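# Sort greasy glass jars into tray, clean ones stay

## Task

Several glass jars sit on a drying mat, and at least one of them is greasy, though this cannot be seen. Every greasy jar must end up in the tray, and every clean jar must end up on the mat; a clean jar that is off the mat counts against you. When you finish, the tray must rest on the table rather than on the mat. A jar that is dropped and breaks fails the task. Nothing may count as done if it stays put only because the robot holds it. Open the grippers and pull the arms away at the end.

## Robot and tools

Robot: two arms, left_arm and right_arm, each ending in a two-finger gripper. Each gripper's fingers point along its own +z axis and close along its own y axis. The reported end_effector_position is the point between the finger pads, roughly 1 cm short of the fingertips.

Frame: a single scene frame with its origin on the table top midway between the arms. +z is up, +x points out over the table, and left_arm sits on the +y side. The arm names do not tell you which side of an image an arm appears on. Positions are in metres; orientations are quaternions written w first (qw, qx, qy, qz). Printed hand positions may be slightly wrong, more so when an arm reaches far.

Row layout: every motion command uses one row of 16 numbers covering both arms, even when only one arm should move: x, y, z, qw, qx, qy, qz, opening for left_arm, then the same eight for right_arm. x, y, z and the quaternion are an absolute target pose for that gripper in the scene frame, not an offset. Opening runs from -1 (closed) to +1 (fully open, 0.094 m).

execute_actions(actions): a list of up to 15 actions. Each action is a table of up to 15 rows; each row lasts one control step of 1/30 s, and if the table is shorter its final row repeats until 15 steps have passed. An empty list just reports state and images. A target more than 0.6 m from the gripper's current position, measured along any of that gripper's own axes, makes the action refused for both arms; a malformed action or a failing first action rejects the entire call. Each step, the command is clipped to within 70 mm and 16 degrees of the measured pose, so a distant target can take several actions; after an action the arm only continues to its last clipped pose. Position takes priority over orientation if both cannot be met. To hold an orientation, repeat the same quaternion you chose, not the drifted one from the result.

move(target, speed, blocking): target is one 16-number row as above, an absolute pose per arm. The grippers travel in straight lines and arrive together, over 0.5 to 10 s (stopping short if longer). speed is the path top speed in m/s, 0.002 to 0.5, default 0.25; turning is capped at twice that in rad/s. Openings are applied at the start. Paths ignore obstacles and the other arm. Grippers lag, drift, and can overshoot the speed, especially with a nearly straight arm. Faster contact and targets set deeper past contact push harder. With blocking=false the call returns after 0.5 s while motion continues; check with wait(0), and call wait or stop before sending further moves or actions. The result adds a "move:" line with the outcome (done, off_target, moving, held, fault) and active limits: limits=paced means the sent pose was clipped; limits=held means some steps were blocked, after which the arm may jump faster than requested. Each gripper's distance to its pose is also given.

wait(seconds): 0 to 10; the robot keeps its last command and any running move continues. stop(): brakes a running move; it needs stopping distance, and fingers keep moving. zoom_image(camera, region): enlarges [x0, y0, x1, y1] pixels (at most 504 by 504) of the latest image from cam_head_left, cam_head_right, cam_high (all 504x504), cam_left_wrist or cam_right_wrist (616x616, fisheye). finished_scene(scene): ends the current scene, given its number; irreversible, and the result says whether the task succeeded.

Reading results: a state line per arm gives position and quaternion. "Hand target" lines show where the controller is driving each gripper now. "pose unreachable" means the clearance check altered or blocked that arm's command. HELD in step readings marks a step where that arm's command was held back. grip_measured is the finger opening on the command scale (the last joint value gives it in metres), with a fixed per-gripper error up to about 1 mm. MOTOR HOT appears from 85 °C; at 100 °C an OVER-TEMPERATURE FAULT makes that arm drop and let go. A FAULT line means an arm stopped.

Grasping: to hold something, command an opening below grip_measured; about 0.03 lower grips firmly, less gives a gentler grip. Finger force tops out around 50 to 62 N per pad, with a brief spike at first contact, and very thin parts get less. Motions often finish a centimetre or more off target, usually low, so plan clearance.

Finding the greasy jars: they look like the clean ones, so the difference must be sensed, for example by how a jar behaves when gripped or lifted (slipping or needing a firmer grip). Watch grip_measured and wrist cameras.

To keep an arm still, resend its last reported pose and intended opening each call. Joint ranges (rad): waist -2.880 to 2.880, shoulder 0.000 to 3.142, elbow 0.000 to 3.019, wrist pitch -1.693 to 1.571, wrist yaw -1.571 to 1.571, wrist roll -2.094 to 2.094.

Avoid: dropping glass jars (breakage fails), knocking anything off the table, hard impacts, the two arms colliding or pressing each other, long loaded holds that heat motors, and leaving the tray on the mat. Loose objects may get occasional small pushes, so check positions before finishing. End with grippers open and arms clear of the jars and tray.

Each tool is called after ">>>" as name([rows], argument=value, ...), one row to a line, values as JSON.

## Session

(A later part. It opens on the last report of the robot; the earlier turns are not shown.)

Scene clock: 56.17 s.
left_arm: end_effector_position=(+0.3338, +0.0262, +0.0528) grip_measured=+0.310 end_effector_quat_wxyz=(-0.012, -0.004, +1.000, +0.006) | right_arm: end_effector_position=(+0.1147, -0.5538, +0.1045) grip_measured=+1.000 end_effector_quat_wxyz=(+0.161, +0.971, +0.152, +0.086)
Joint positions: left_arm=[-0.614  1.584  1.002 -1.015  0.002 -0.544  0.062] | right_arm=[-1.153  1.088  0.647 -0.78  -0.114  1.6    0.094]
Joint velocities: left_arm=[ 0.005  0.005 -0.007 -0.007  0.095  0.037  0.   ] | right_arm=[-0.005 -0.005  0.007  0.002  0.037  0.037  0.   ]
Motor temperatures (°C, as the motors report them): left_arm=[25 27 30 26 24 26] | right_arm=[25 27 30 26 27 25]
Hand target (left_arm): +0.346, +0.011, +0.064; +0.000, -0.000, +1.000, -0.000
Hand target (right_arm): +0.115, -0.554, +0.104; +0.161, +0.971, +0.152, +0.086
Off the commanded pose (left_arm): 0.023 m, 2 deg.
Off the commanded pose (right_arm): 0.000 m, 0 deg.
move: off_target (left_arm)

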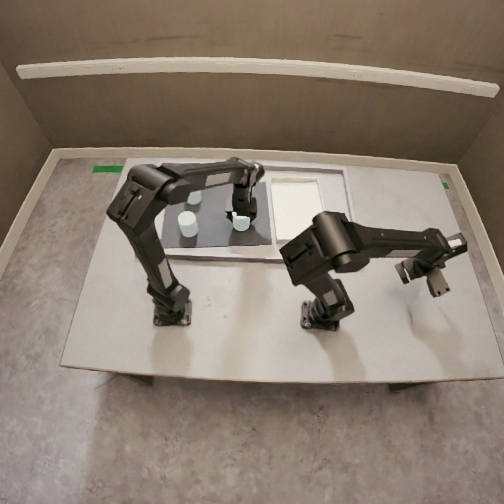

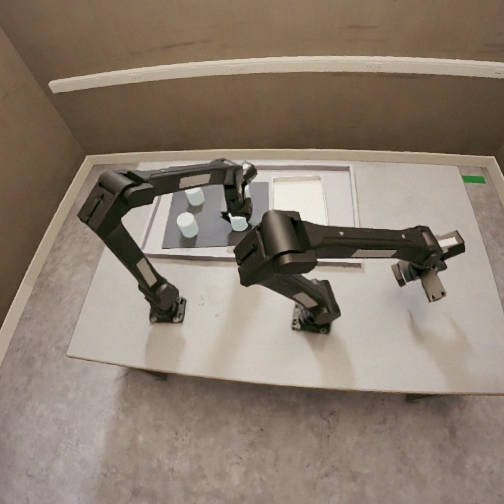

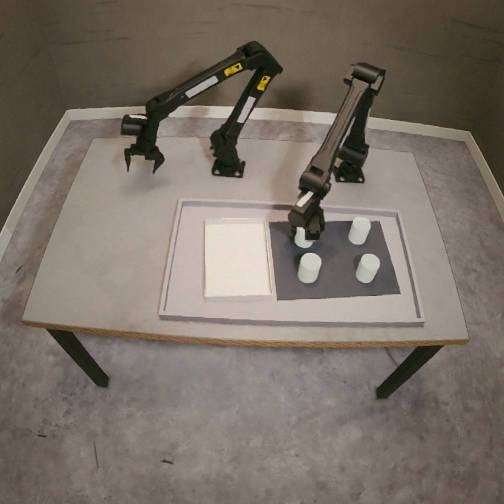

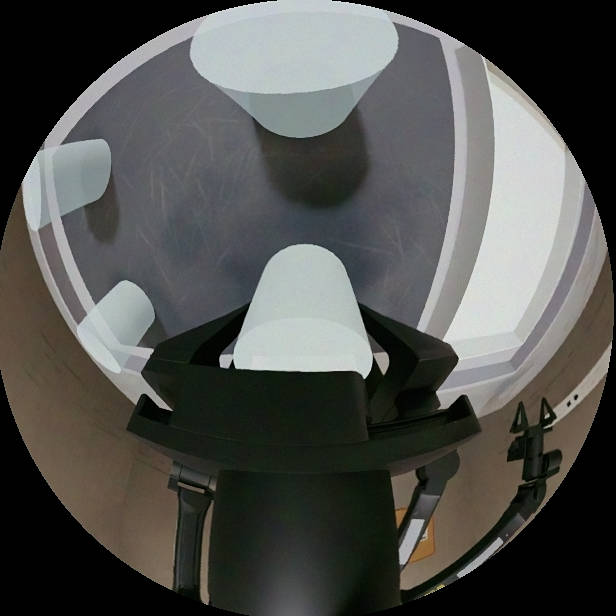

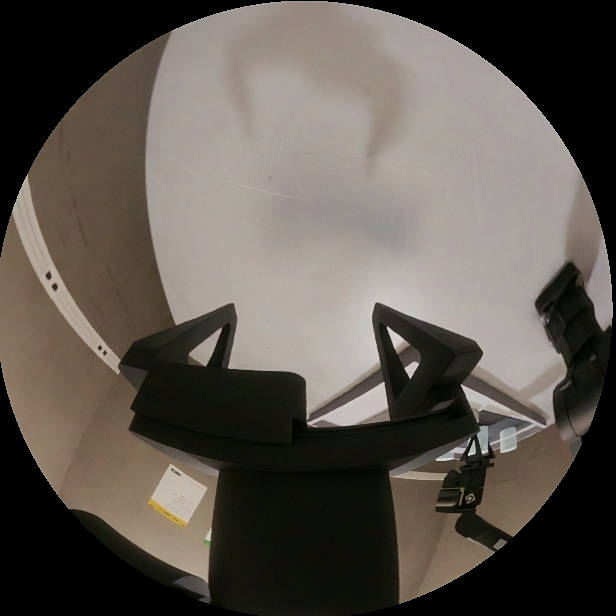

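Lifted 7 mm at full grip. Loosen in steps.

>>> execute_actions([
  [[0.346,0.011,0.064,0,0,1,0,0.322,0.1147,-0.5538,0.1045,0.161,0.971,0.152,0.086,1]],
])

>>> zoom_image(camera="cam_left_wrist", region=[230, 230, 380, 380])

Scene clock: 56.73 s.
left_arm: end_effector_position=(+0.3329, +0.0261, +0.0527) grip_measured=+0.328 end_effector_quat_wxyz=(-0.013, -0.004, +1.000, +0.006) | right_arm: end_effector_position=(+0.1147, -0.5538, +0.1045) grip_measured=+1.000 end_effector_quat_wxyz=(+0.161, +0.971, +0.152, +0.086)
Joint positions: left_arm=[-0.616  1.584  1.002 -1.018  0.002 -0.545  0.062] | right_arm=[-1.153  1.088  0.647 -0.78  -0.114  1.6    0.094]
Joint velocities: left_arm=[-0.005 -0.024 -0.007 -0.002 -0.066  0.051 -0.001] | right_arm=[ 0.015  0.015 -0.007 -0.012 -0.037 -0.051  0.   ]
Motor temperatures (°C, as the motors report them): left_arm=[25 27 30 26 24 26] | right_arm=[25 27 30 26 27 25]
Hand target (left_arm): +0.345, +0.011, +0.064; +0.000, +0.000, +1.000, -0.000
Hand target (right_arm): +0.115, -0.554, +0.104; +0.161, +0.971, +0.152, +0.086
Off the commanded pose (left_arm): 0.023 m, 2 deg.
Off the commanded pose (right_arm): 0.000 m, 0 deg.
Step readings (end_effector_position):
0: left_arm (+0.3337, +0.0263, +0.0527) | right_arm (+0.1147, -0.5538, +0.1045)
1: left_arm (+0.3336, +0.0262, +0.0527) | right_arm (+0.1147, -0.5538, +0.1045)
2: left_arm (+0.3334, +0.0263, +0.0527) | right_arm (+0.1147, -0.5538, +0.1045)
4: left_arm (+0.3332, +0.0263, +0.0527) | right_arm (+0.1147, -0.5538, +0.1045)
8: left_arm (+0.3329, +0.0261, +0.0527) | right_arm (+0.1147, -0.5538, +0.1045)
15: end_effector_position above

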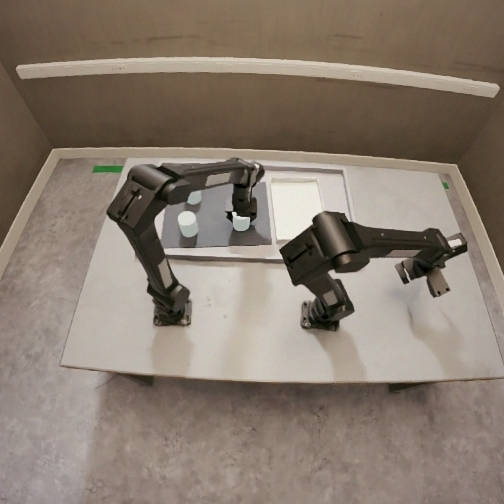

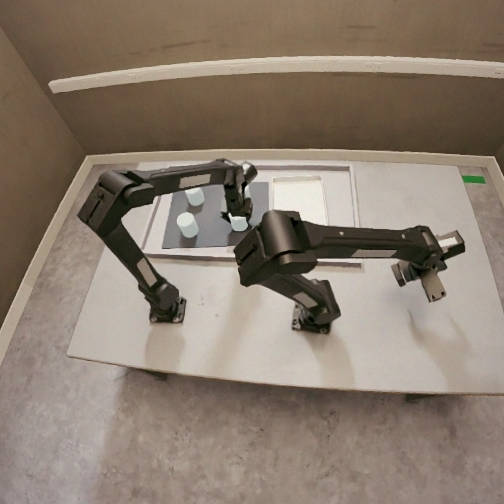

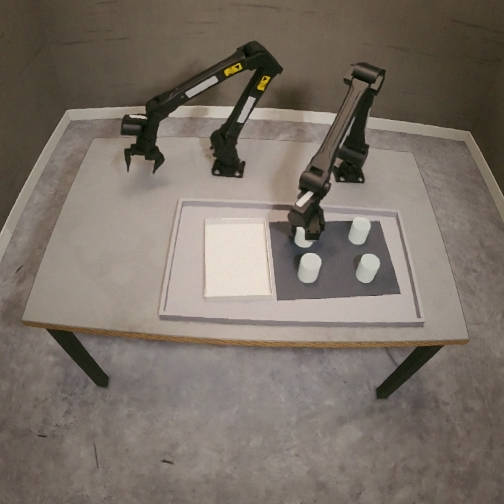

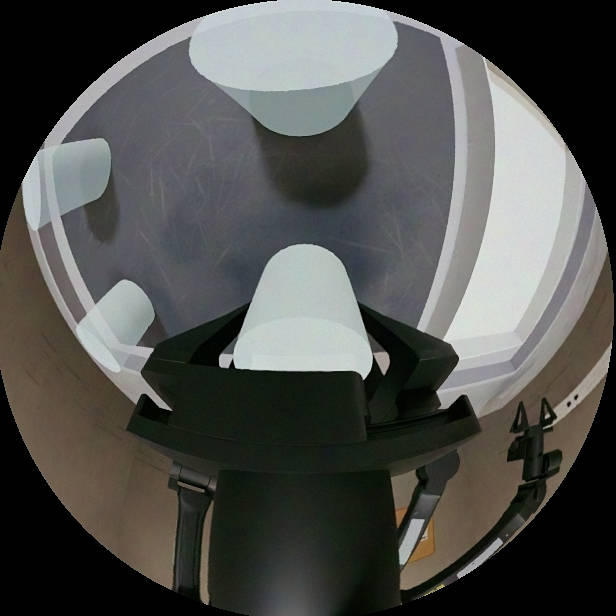

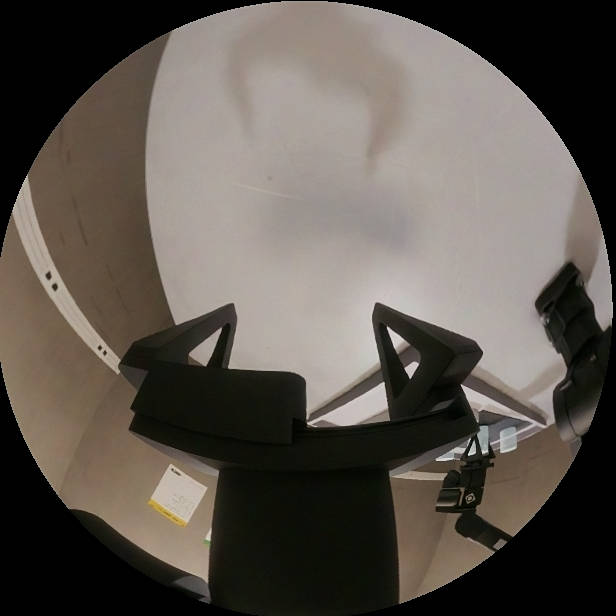

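Region (230, 230, 380, 380) of cam_left_wrist's 616x616 image, scaled by 3.360, with more detail than that image has.

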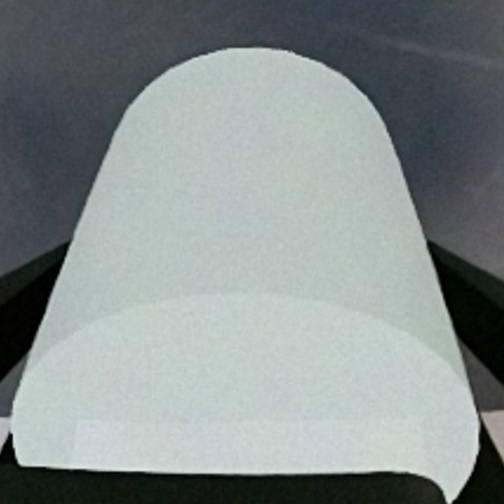

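>>> execute_actions([
  [[0.346,0.011,0.064,0,0,1,0,0.332,0.1147,-0.5538,0.1045,0.161,0.971,0.152,0.086,1]],
])

>>> zoom_image(camera="cam_left_wrist", region=[230, 230, 380, 380])

Scene clock: 57.30 s.
left_arm: end_effector_position=(+0.3329, +0.0261, +0.0527) grip_measured=+0.334 end_effector_quat_wxyz=(-0.013, -0.004, +1.000, +0.006) | right_arm: end_effector_position=(+0.1147, -0.5538, +0.1045) grip_measured=+1.000 end_effector_quat_wxyz=(+0.161, +0.971, +0.152, +0.086)
Joint positions: left_arm=[-0.616  1.584  1.002 -1.018  0.002 -0.545  0.063] | right_arm=[-1.153  1.088  0.647 -0.78  -0.114  1.6    0.094]
Joint velocities: left_arm=[-0.005  0.005  0.002 -0.012 -0.037  0.022 -0.001] | right_arm=[-0.005 -0.005  0.002  0.007  0.022 -0.007  0.   ]
Motor temperatures (°C, as the motors report them): left_arm=[25 27 30 26 24 26] | right_arm=[25 27 30 26 27 25]
Hand target (left_arm): +0.345, +0.011, +0.065; +0.000, +0.000, +1.000, -0.000
Hand target (right_arm): +0.115, -0.554, +0.104; +0.161, +0.971, +0.152, +0.086
Off the commanded pose (left_arm): 0.023 m, 2 deg.
Off the commanded pose (right_arm): 0.000 m, 0 deg.
Step readings (end_effector_position):
0: left_arm (+0.3329, +0.0261, +0.0527) | right_arm (+0.1147, -0.5538, +0.1045)
1: left_arm (+0.3329, +0.0261, +0.0527) | right_arm (+0.1147, -0.5538, +0.1045)
2: left_arm (+0.3329, +0.0261, +0.0527) | right_arm (+0.1147, -0.5538, +0.1045)
4: left_arm (+0.3329, +0.0261, +0.0527) | right_arm (+0.1147, -0.5538, +0.1045)
8: left_arm (+0.3329, +0.0261, +0.0527) | right_arm (+0.1147, -0.5538, +0.1045)
15: end_effector_position above

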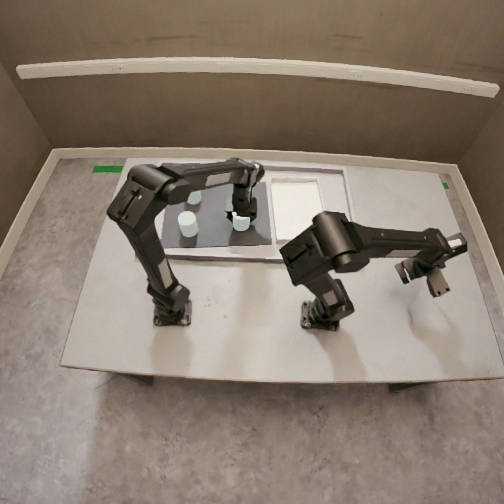

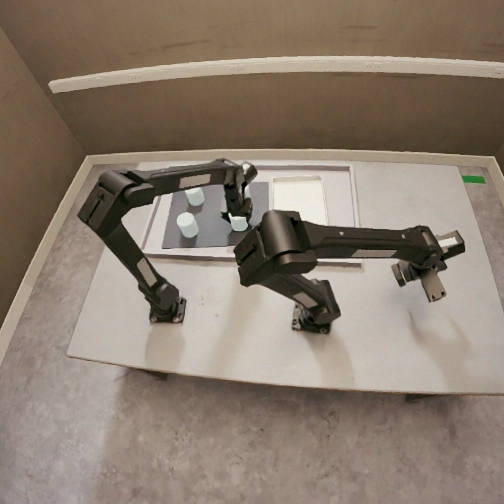

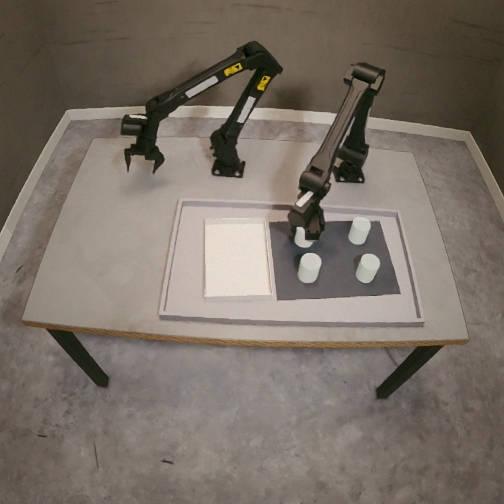

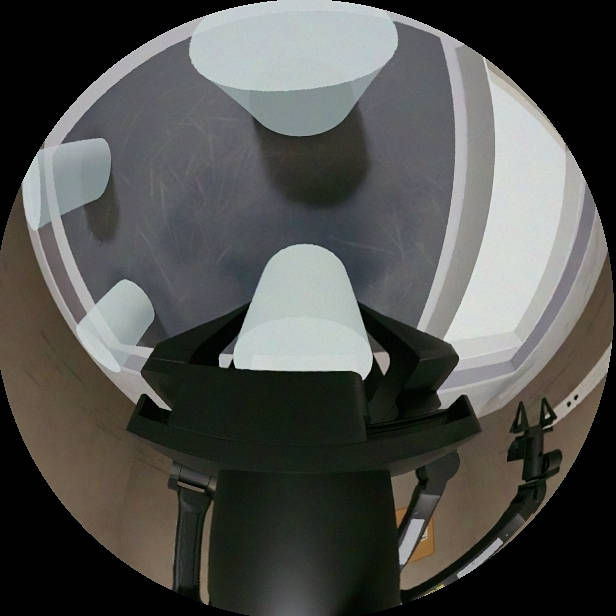

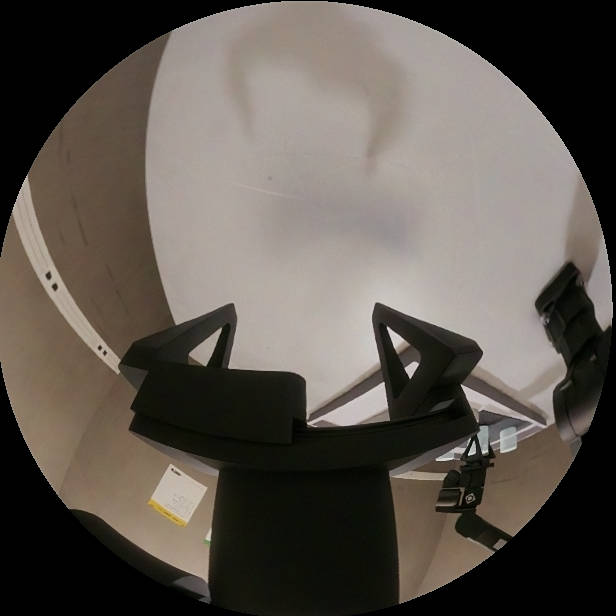

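Region (230, 230, 380, 380) of cam_left_wrist's 616x616 image, scaled by 3.360, with more detail than that image has.

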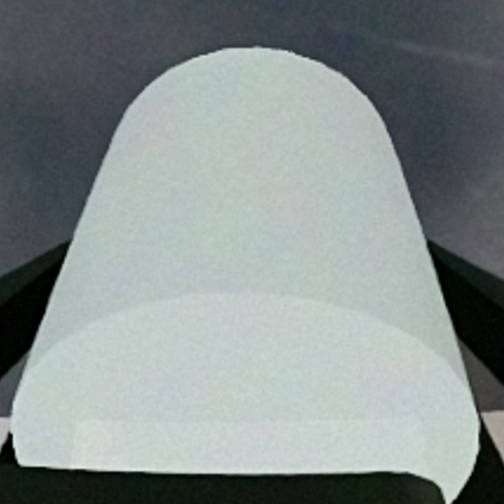

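>>> execute_actions([
  [[0.346,0.011,0.064,0,0,1,0,0.337,0.1147,-0.5538,0.1045,0.161,0.971,0.152,0.086,1]],
])

>>> zoom_image(camera="cam_left_wrist", region=[230, 230, 380, 380])

Scene clock: 58.57 s.
left_arm: end_effector_position=(+0.3329, +0.0261, +0.0527) grip_measured=+0.338 end_effector_quat_wxyz=(-0.013, -0.004, +1.000, +0.006) | right_arm: end_effector_position=(+0.1147, -0.5538, +0.1045) grip_measured=+1.000 end_effector_quat_wxyz=(+0.161, +0.971, +0.152, +0.086)
Joint positions: left_arm=[-0.616  1.584  1.002 -1.018  0.002 -0.546  0.063] | right_arm=[-1.153  1.088  0.647 -0.78  -0.114  1.6    0.094]
Joint velocities: left_arm=[ 0.005 -0.015 -0.007  0.002 -0.022  0.007 -0.   ] | right_arm=[-0.015  0.005 -0.012  0.017 -0.022 -0.007  0.   ]
Motor temperatures (°C, as the motors report them): left_arm=[25 26 31 26 24 26] | right_arm=[25 27 30 26 27 25]
Hand target (left_arm): +0.345, +0.011, +0.065; +0.000, -0.000, +1.000, -0.000
Hand target (right_arm): +0.115, -0.554, +0.104; +0.161, +0.971, +0.152, +0.086
Off the commanded pose (left_arm): 0.023 m, 2 deg.
Off the commanded pose (right_arm): 0.000 m, 0 deg.
Step readings (end_effector_position):
0: left_arm (+0.3329, +0.0261, +0.0527) | right_arm (+0.1147, -0.5538, +0.1045)
1: left_arm (+0.3329, +0.0261, +0.0527) | right_arm (+0.1147, -0.5538, +0.1045)
2: left_arm (+0.3329, +0.0261, +0.0527) | right_arm (+0.1147, -0.5538, +0.1045)
4: left_arm (+0.3329, +0.0261, +0.0527) | right_arm (+0.1147, -0.5538, +0.1045)
8: left_arm (+0.3329, +0.0261, +0.0527) | right_arm (+0.1147, -0.5538, +0.1045)
15: end_effector_position above

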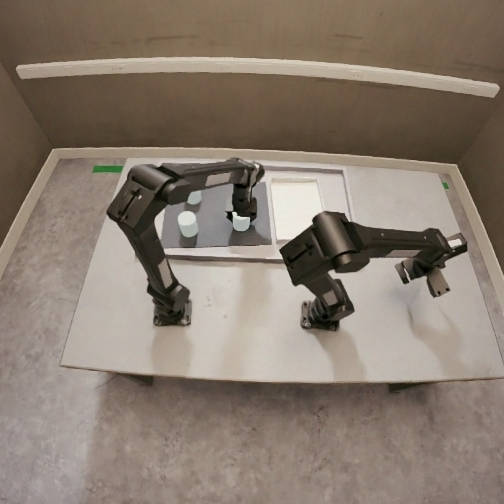

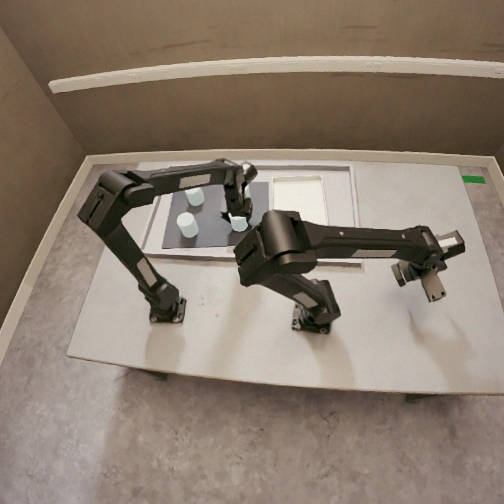

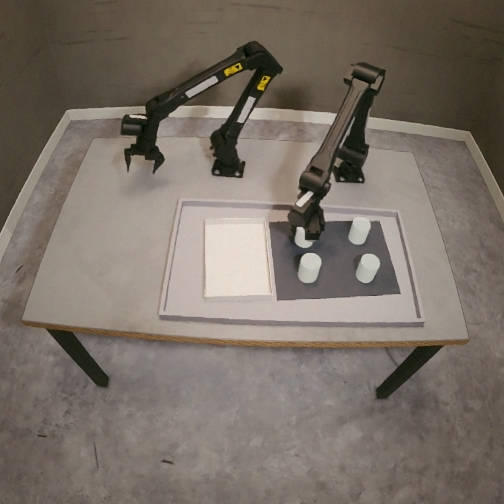

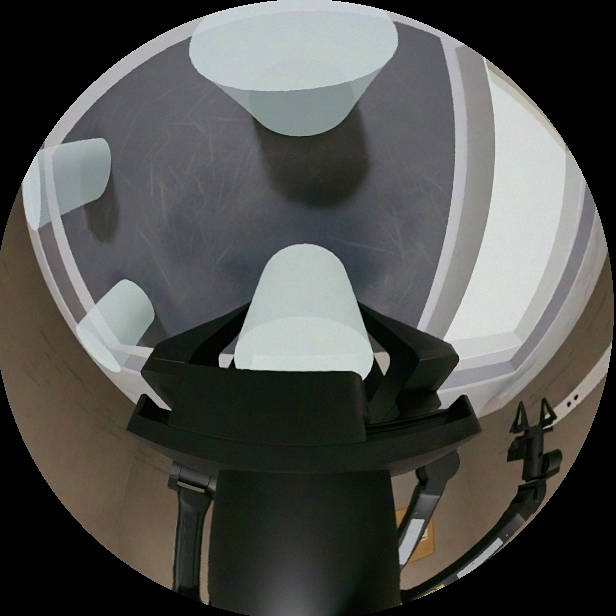

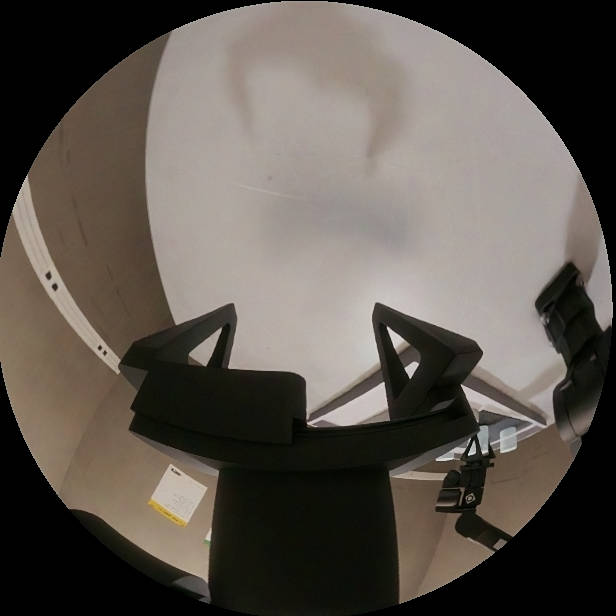

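Region (230, 230, 380, 380) of cam_left_wrist's 616x616 image, scaled by 3.360, with more detail than that image has.

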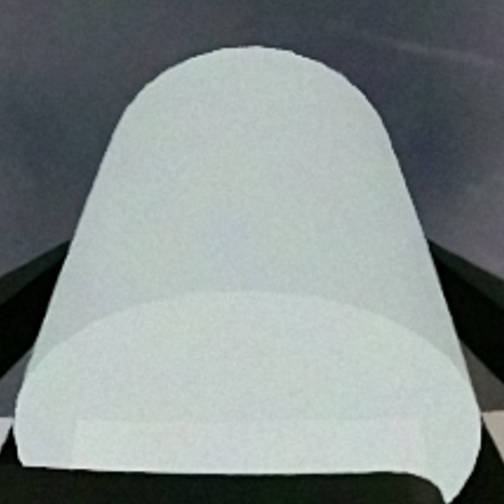

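>>> execute_actions([
  [[0.346,0.011,0.064,0,0,1,0,0.340,0.1147,-0.5538,0.1045,0.161,0.971,0.152,0.086,1]],
])

>>> zoom_image(camera="cam_left_wrist", region=[230, 230, 380, 380])

Scene clock: 60.20 s.
left_arm: end_effector_position=(+0.3329, +0.0261, +0.0527) grip_measured=+0.340 end_effector_quat_wxyz=(-0.013, -0.004, +1.000, +0.006) | right_arm: end_effector_position=(+0.1147, -0.5538, +0.1045) grip_measured=+1.000 end_effector_quat_wxyz=(+0.161, +0.971, +0.152, +0.086)
Joint positions: left_arm=[-0.616  1.584  1.002 -1.018  0.002 -0.546  0.063] | right_arm=[-1.153  1.088  0.647 -0.78  -0.114  1.6    0.094]
Joint velocities: left_arm=[-0.005 -0.024  0.002 -0.012 -0.081  0.037 -0.   ] | right_arm=[ 0.005  0.005 -0.012 -0.012 -0.022 -0.051  0.   ]
Motor temperatures (°C, as the motors report them): left_arm=[25 26 31 26 24 26] | right_arm=[25 27 30 26 27 25]
Hand target (left_arm): +0.345, +0.011, +0.065; +0.000, +0.000, +1.000, -0.000
Hand target (right_arm): +0.115, -0.554, +0.104; +0.161, +0.971, +0.152, +0.086
Off the commanded pose (left_arm): 0.023 m, 2 deg.
Off the commanded pose (right_arm): 0.000 m, 0 deg.
Step readings (end_effector_position):
0: left_arm (+0.3329, +0.0261, +0.0527) | right_arm (+0.1147, -0.5538, +0.1045)
1: left_arm (+0.3329, +0.0261, +0.0527) | right_arm (+0.1147, -0.5538, +0.1045)
2: left_arm (+0.3329, +0.0261, +0.0527) | right_arm (+0.1147, -0.5538, +0.1045)
4: left_arm (+0.3329, +0.0261, +0.0527) | right_arm (+0.1147, -0.5538, +0.1045)
8: left_arm (+0.3329, +0.0261, +0.0527) | right_arm (+0.1147, -0.5538, +0.1045)
15: end_effector_position above

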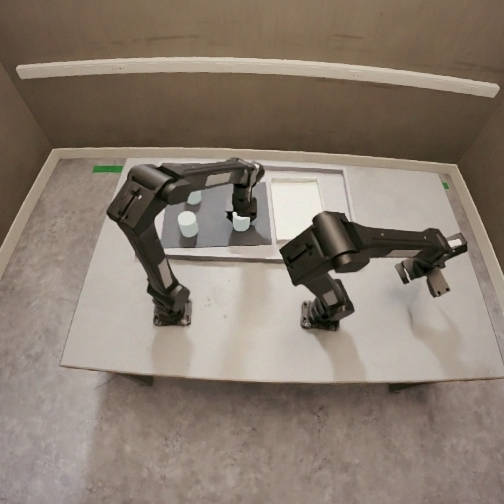

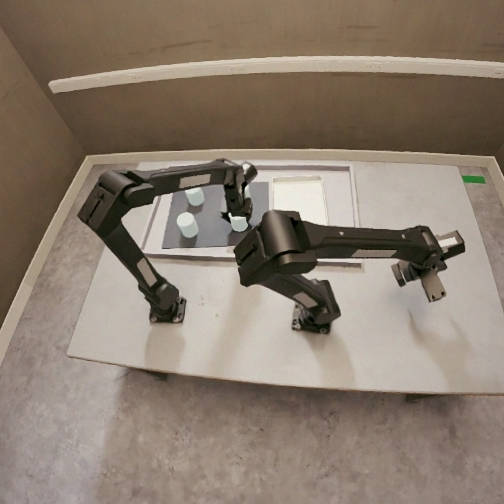

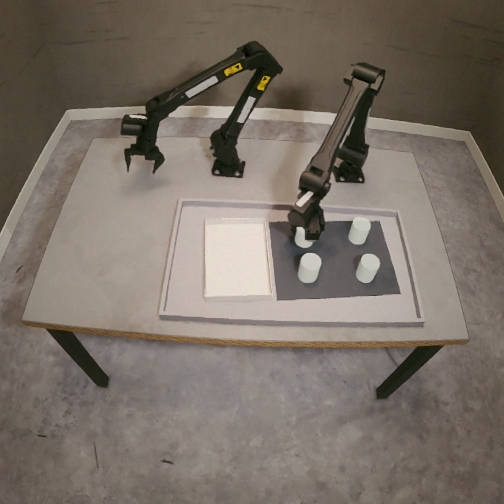

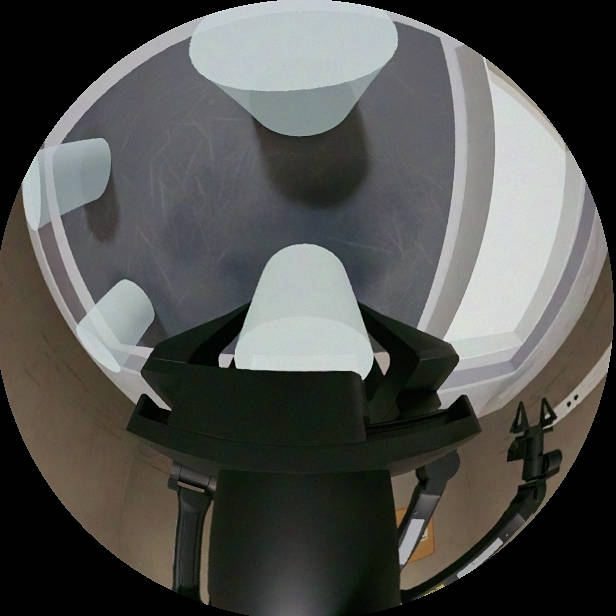

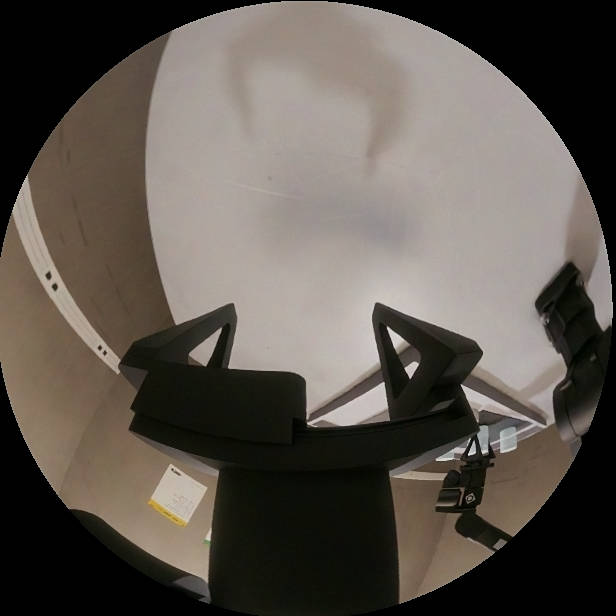

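Region (230, 230, 380, 380) of cam_left_wrist's 616x616 image, scaled by 3.360, with more detail than that image has.

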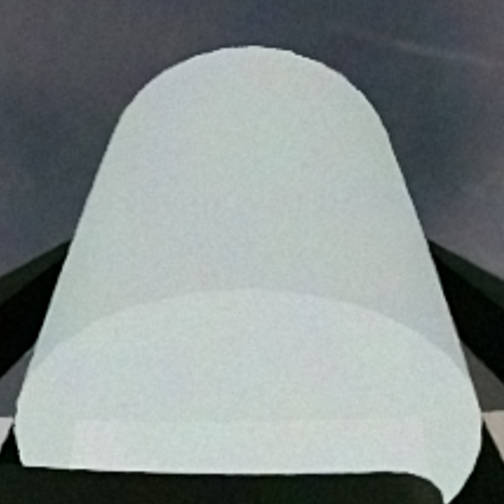

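>>> move(target=[0.333,0.021,0.044,0,0,1,0,0.28,0.1147,-0.5538,0.1045,0.161,0.971,0.152,0.086,1], speed=0.02)

>>> execute_actions([
  [[0.333,0.021,0.044,0,0,1,0,0.336,0.1147,-0.5538,0.1045,0.161,0.971,0.152,0.086,1]],
])

>>> zoom_image(camera="cam_left_wrist", region=[230, 230, 380, 380])

Scene clock: 61.60 s.
left_arm: end_effector_position=(+0.3337, +0.0256, +0.0462) grip_measured=+0.310 end_effector_quat_wxyz=(-0.004, -0.004, +1.000, +0.001) | right_arm: end_effector_position=(+0.1147, -0.5538, +0.1045) grip_measured=+1.000 end_effector_quat_wxyz=(+0.161, +0.971, +0.152, +0.086)
Joint positions: left_arm=[-0.616  1.584  0.982 -0.977  0.002 -0.546  0.062] | right_arm=[-1.153  1.088  0.647 -0.78  -0.114  1.6    0.094]
Joint velocities: left_arm=[-0.005 -0.015  0.002 -0.002  0.037 -0.022  0.   ] | right_arm=[-0.005 -0.005  0.007 -0.002 -0.007  0.066  0.   ]
Motor temperatures (°C, as the motors report them): left_arm=[25 26 31 26 24 26] | right_arm=[25 27 30 26 27 25]
Hand target (left_arm): +0.333, +0.021, +0.044; +0.000, +0.000, +1.000, +0.000
Hand target (right_arm): +0.115, -0.554, +0.104; +0.161, +0.971, +0.152, +0.086
Off the commanded pose (left_arm): 0.005 m, 1 deg.
Off the commanded pose (right_arm): 0.000 m, 0 deg.
move: done

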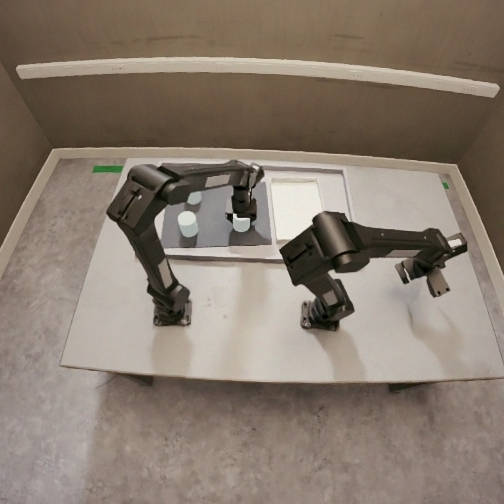

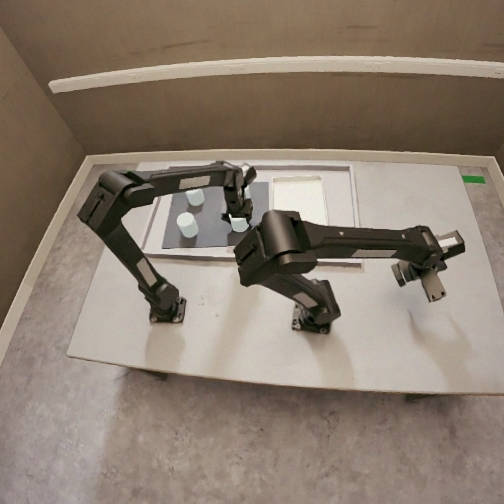

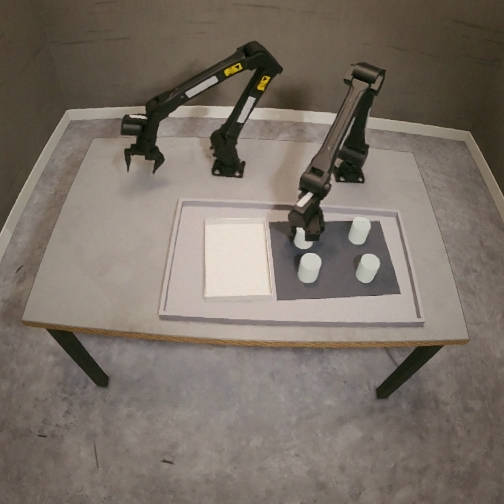

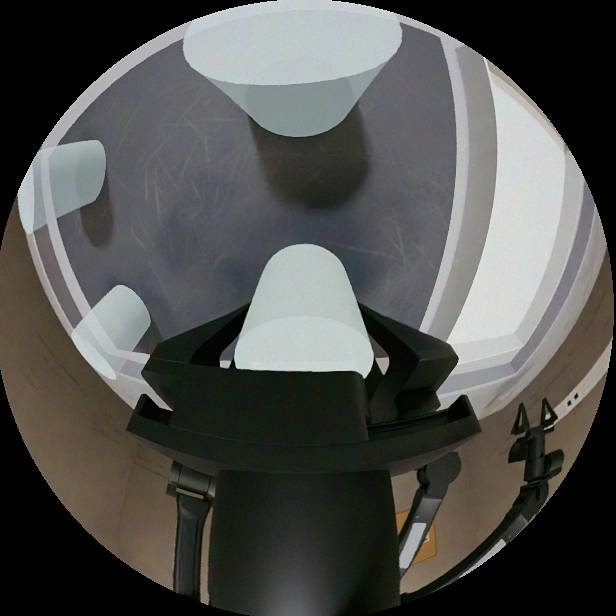

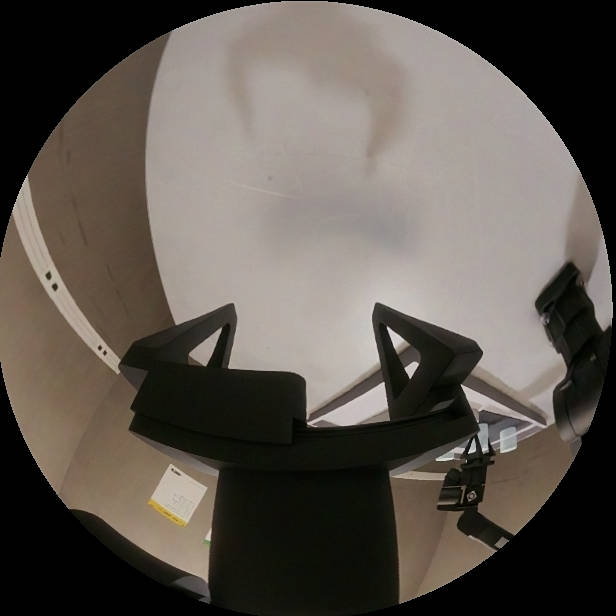

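Scene clock: 62.10 s.
left_arm: end_effector_position=(+0.3337, +0.0256, +0.0462) grip_measured=+0.337 end_effector_quat_wxyz=(-0.004, -0.004, +1.000, +0.001) | right_arm: end_effector_position=(+0.1147, -0.5538, +0.1045) grip_measured=+1.000 end_effector_quat_wxyz=(+0.161, +0.971, +0.152, +0.086)
Joint positions: left_arm=[-0.616  1.584  0.982 -0.976  0.002 -0.546  0.063] | right_arm=[-1.153  1.088  0.647 -0.78  -0.114  1.6    0.094]
Joint velocities: left_arm=[ 0.005 -0.015 -0.017  0.007 -0.066 -0.022 -0.   ] | right_arm=[-0.005 -0.005  0.002 -0.012  0.007  0.022  0.   ]
Motor temperatures (°C, as the motors report them): left_arm=[25 26 31 26 24 26] | right_arm=[25 27 30 26 27 25]
Hand target (left_arm): +0.333, +0.021, +0.044; -0.000, +0.000, +1.000, +0.000
Hand target (right_arm): +0.115, -0.554, +0.104; +0.161, +0.971, +0.152, +0.086
Off the commanded pose (left_arm): 0.005 m, 1 deg.
Off the commanded pose (right_arm): 0.000 m, 0 deg.
Step readings (end_effector_position):
0: left_arm (+0.3337, +0.0256, +0.0462) | right_arm (+0.1147, -0.5538, +0.1045)
1: left_arm (+0.3337, +0.0256, +0.0462) | right_arm (+0.1147, -0.5538, +0.1045)
2: left_arm (+0.3337, +0.0256, +0.0462) | right_arm (+0.1147, -0.5538, +0.1045)
4: left_arm (+0.3337, +0.0256, +0.0462) | right_arm (+0.1147, -0.5538, +0.1045)
8: left_arm (+0.3337, +0.0256, +0.0462) | right_arm (+0.1147, -0.5538, +0.1045)
15: end_effector_position above

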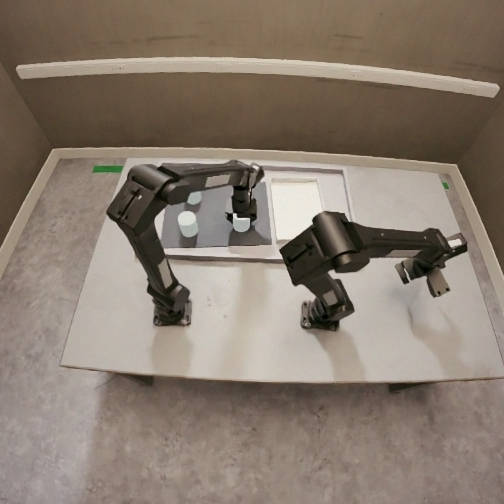

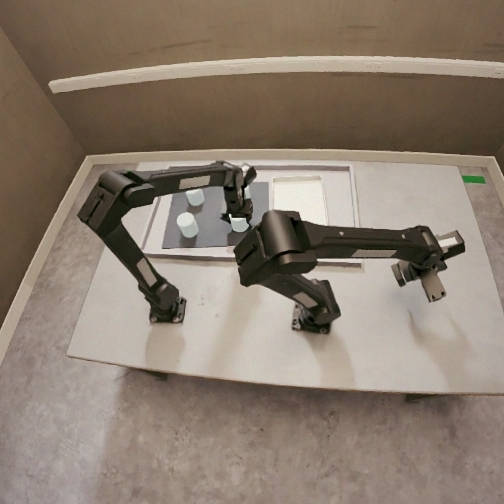

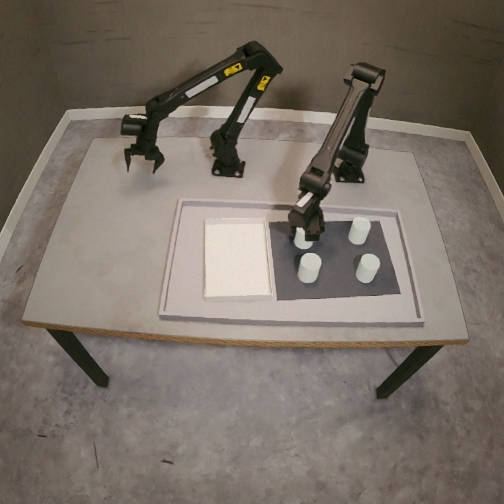

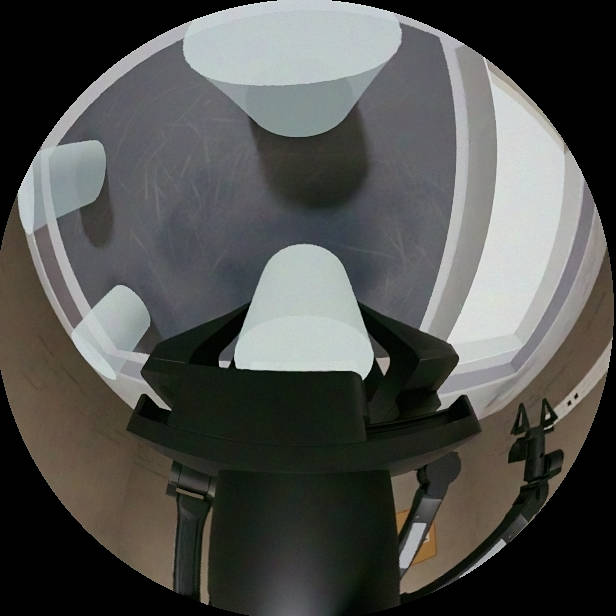

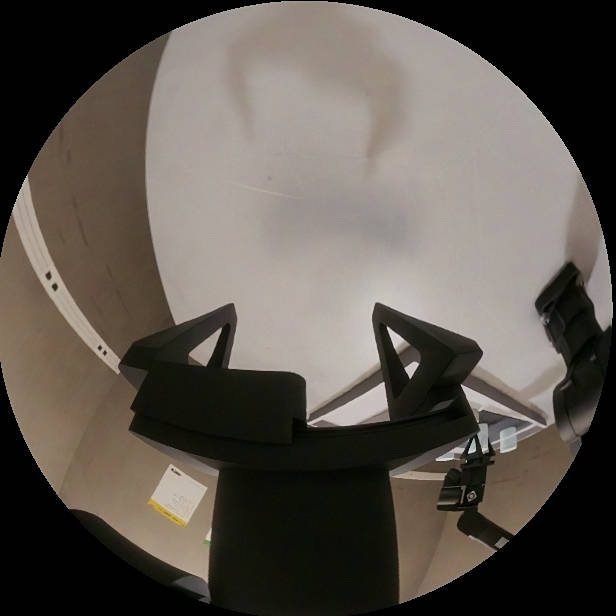

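Region (230, 230, 380, 380) of cam_left_wrist's 616x616 image, scaled by 3.360, with more detail than that image has.

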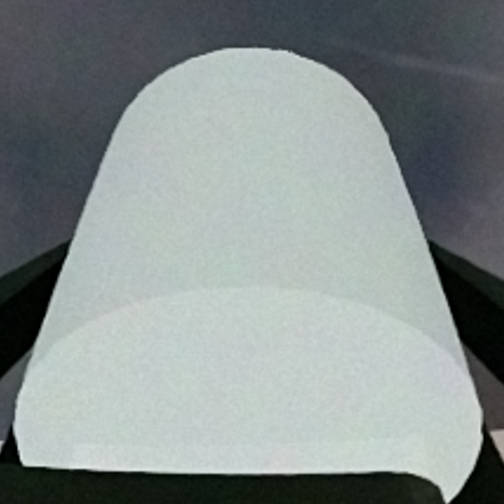

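>>> execute_actions([
  [[0.333,0.021,0.040,0,0,1,0,0.336,0.1147,-0.5538,0.1045,0.161,0.971,0.152,0.086,1]],
  [[0.333,0.021,0.036,0,0,1,0,0.336,0.1147,-0.5538,0.1045,0.161,0.971,0.152,0.086,1]],
  [[0.333,0.021,0.032,0,0,1,0,0.336,0.1147,-0.5538,0.1045,0.161,0.971,0.152,0.086,1]],
])

>>> zoom_image(camera="cam_left_wrist", region=[230, 230, 380, 380])

Scene clock: 63.73 s.
left_arm: end_effector_position=(+0.3363, +0.0242, +0.0432) grip_measured=+0.337 end_effector_quat_wxyz=(+0.005, -0.004, +1.000, -0.004) | right_arm: end_effector_position=(+0.1147, -0.5538, +0.1045) grip_measured=+1.000 end_effector_quat_wxyz=(+0.161, +0.971, +0.152, +0.086)
Joint positions: left_arm=[-0.616  1.584  0.973 -0.947  0.002 -0.546  0.063] | right_arm=[-1.153  1.088  0.647 -0.78  -0.114  1.6    0.094]
Joint velocities: left_arm=[-0.005 -0.015 -0.022  0.007  0.022 -0.022 -0.   ] | right_arm=[-0.005  0.015 -0.007 -0.007  0.037 -0.11   0.   ]
Motor temperatures (°C, as the motors report them): left_arm=[25 26 31 26 24 26] | right_arm=[25 27 30 26 27 25]
Hand target (left_arm): +0.333, +0.021, +0.032; +0.000, +0.000, +1.000, +0.000
Hand target (right_arm): +0.115, -0.554, +0.104; +0.161, +0.971, +0.152, +0.086
Off the commanded pose (left_arm): 0.012 m, 1 deg.
Off the commanded pose (right_arm): 0.000 m, 0 deg.
Step readings (end_effector_position; steps 1 to 15: 1st action; 16 to 30: 2nd action; 31 to 45: 3rd action):
0: left_arm (+0.3337, +0.0256, +0.0462) | right_arm (+0.1147, -0.5538, +0.1045)
1: left_arm (+0.3339, +0.0255, +0.0460) | right_arm (+0.1147, -0.5538, +0.1045)
2: left_arm (+0.3342, +0.0253, +0.0457) | right_arm (+0.1147, -0.5538, +0.1045)
4: left_arm (+0.3346, +0.0251, +0.0456) | right_arm (+0.1147, -0.5538, +0.1045)
8: left_arm (+0.3348, +0.0250, +0.0456) | right_arm (+0.1147, -0.5538, +0.1045)
15: left_arm (+0.3348, +0.0250, +0.0456) | right_arm (+0.1147, -0.5538, +0.1045)
16: left_arm (+0.3349, +0.0249, +0.0454) | right_arm (+0.1147, -0.5538, +0.1045)
17: left_arm (+0.3352, +0.0247, +0.0451) | right_arm (+0.1147, -0.5538, +0.1045)
19: left_arm (+0.3355, +0.0245, +0.0448) | right_arm (+0.1147, -0.5538, +0.1045)
23: left_arm (+0.3356, +0.0245, +0.0446) | right_arm (+0.1147, -0.5538, +0.1045)
30: left_arm (+0.3356, +0.0245, +0.0446) | right_arm (+0.1147, -0.5538, +0.1045)
31: left_arm (+0.3357, +0.0244, +0.0444) | right_arm (+0.1147, -0.5538, +0.1045)
32: left_arm (+0.3361, +0.0242, +0.0440) | right_arm (+0.1147, -0.5538, +0.1045)
34: left_arm (+0.3362, +0.0242, +0.0435) | right_arm (+0.1147, -0.5538, +0.1045)
38: left_arm (+0.3363, +0.0242, +0.0432) | right_arm (+0.1147, -0.5538, +0.1045)
45: end_effector_position above

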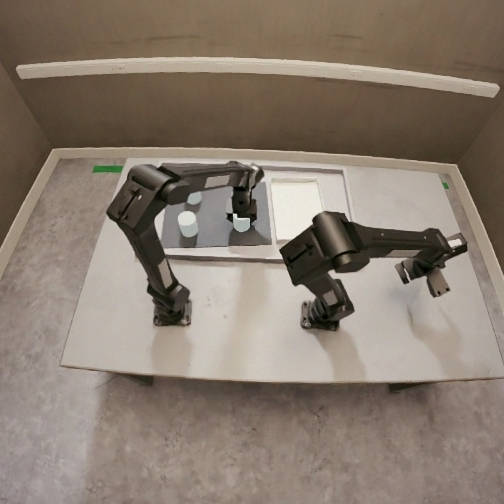

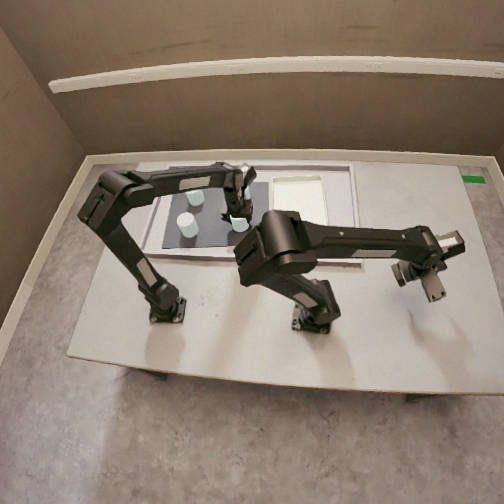

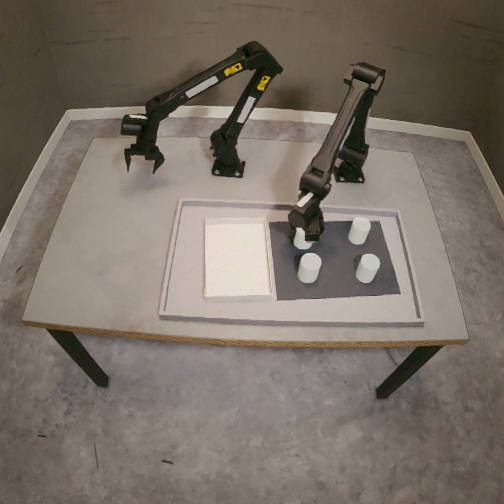

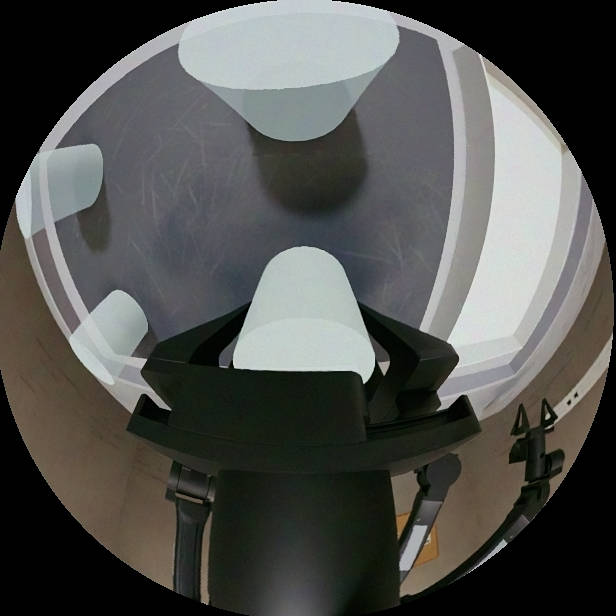

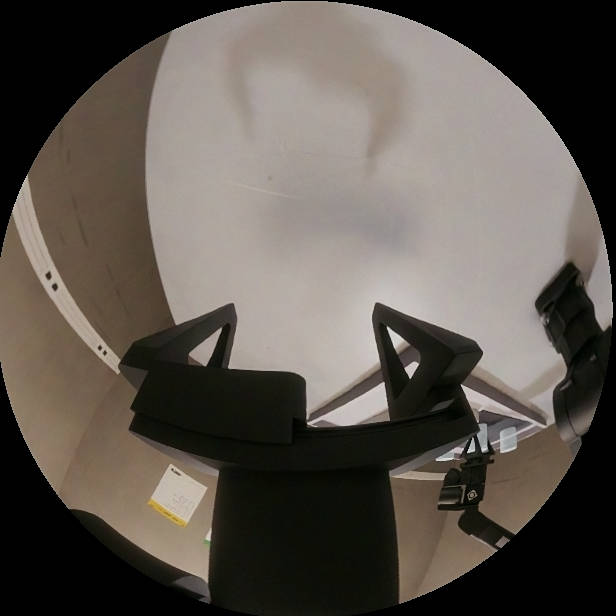

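Region (230, 230, 380, 380) of cam_left_wrist's 616x616 image, scaled by 3.360, with more detail than that image has.

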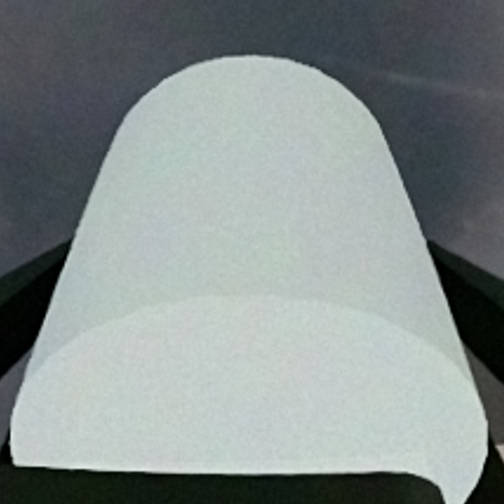

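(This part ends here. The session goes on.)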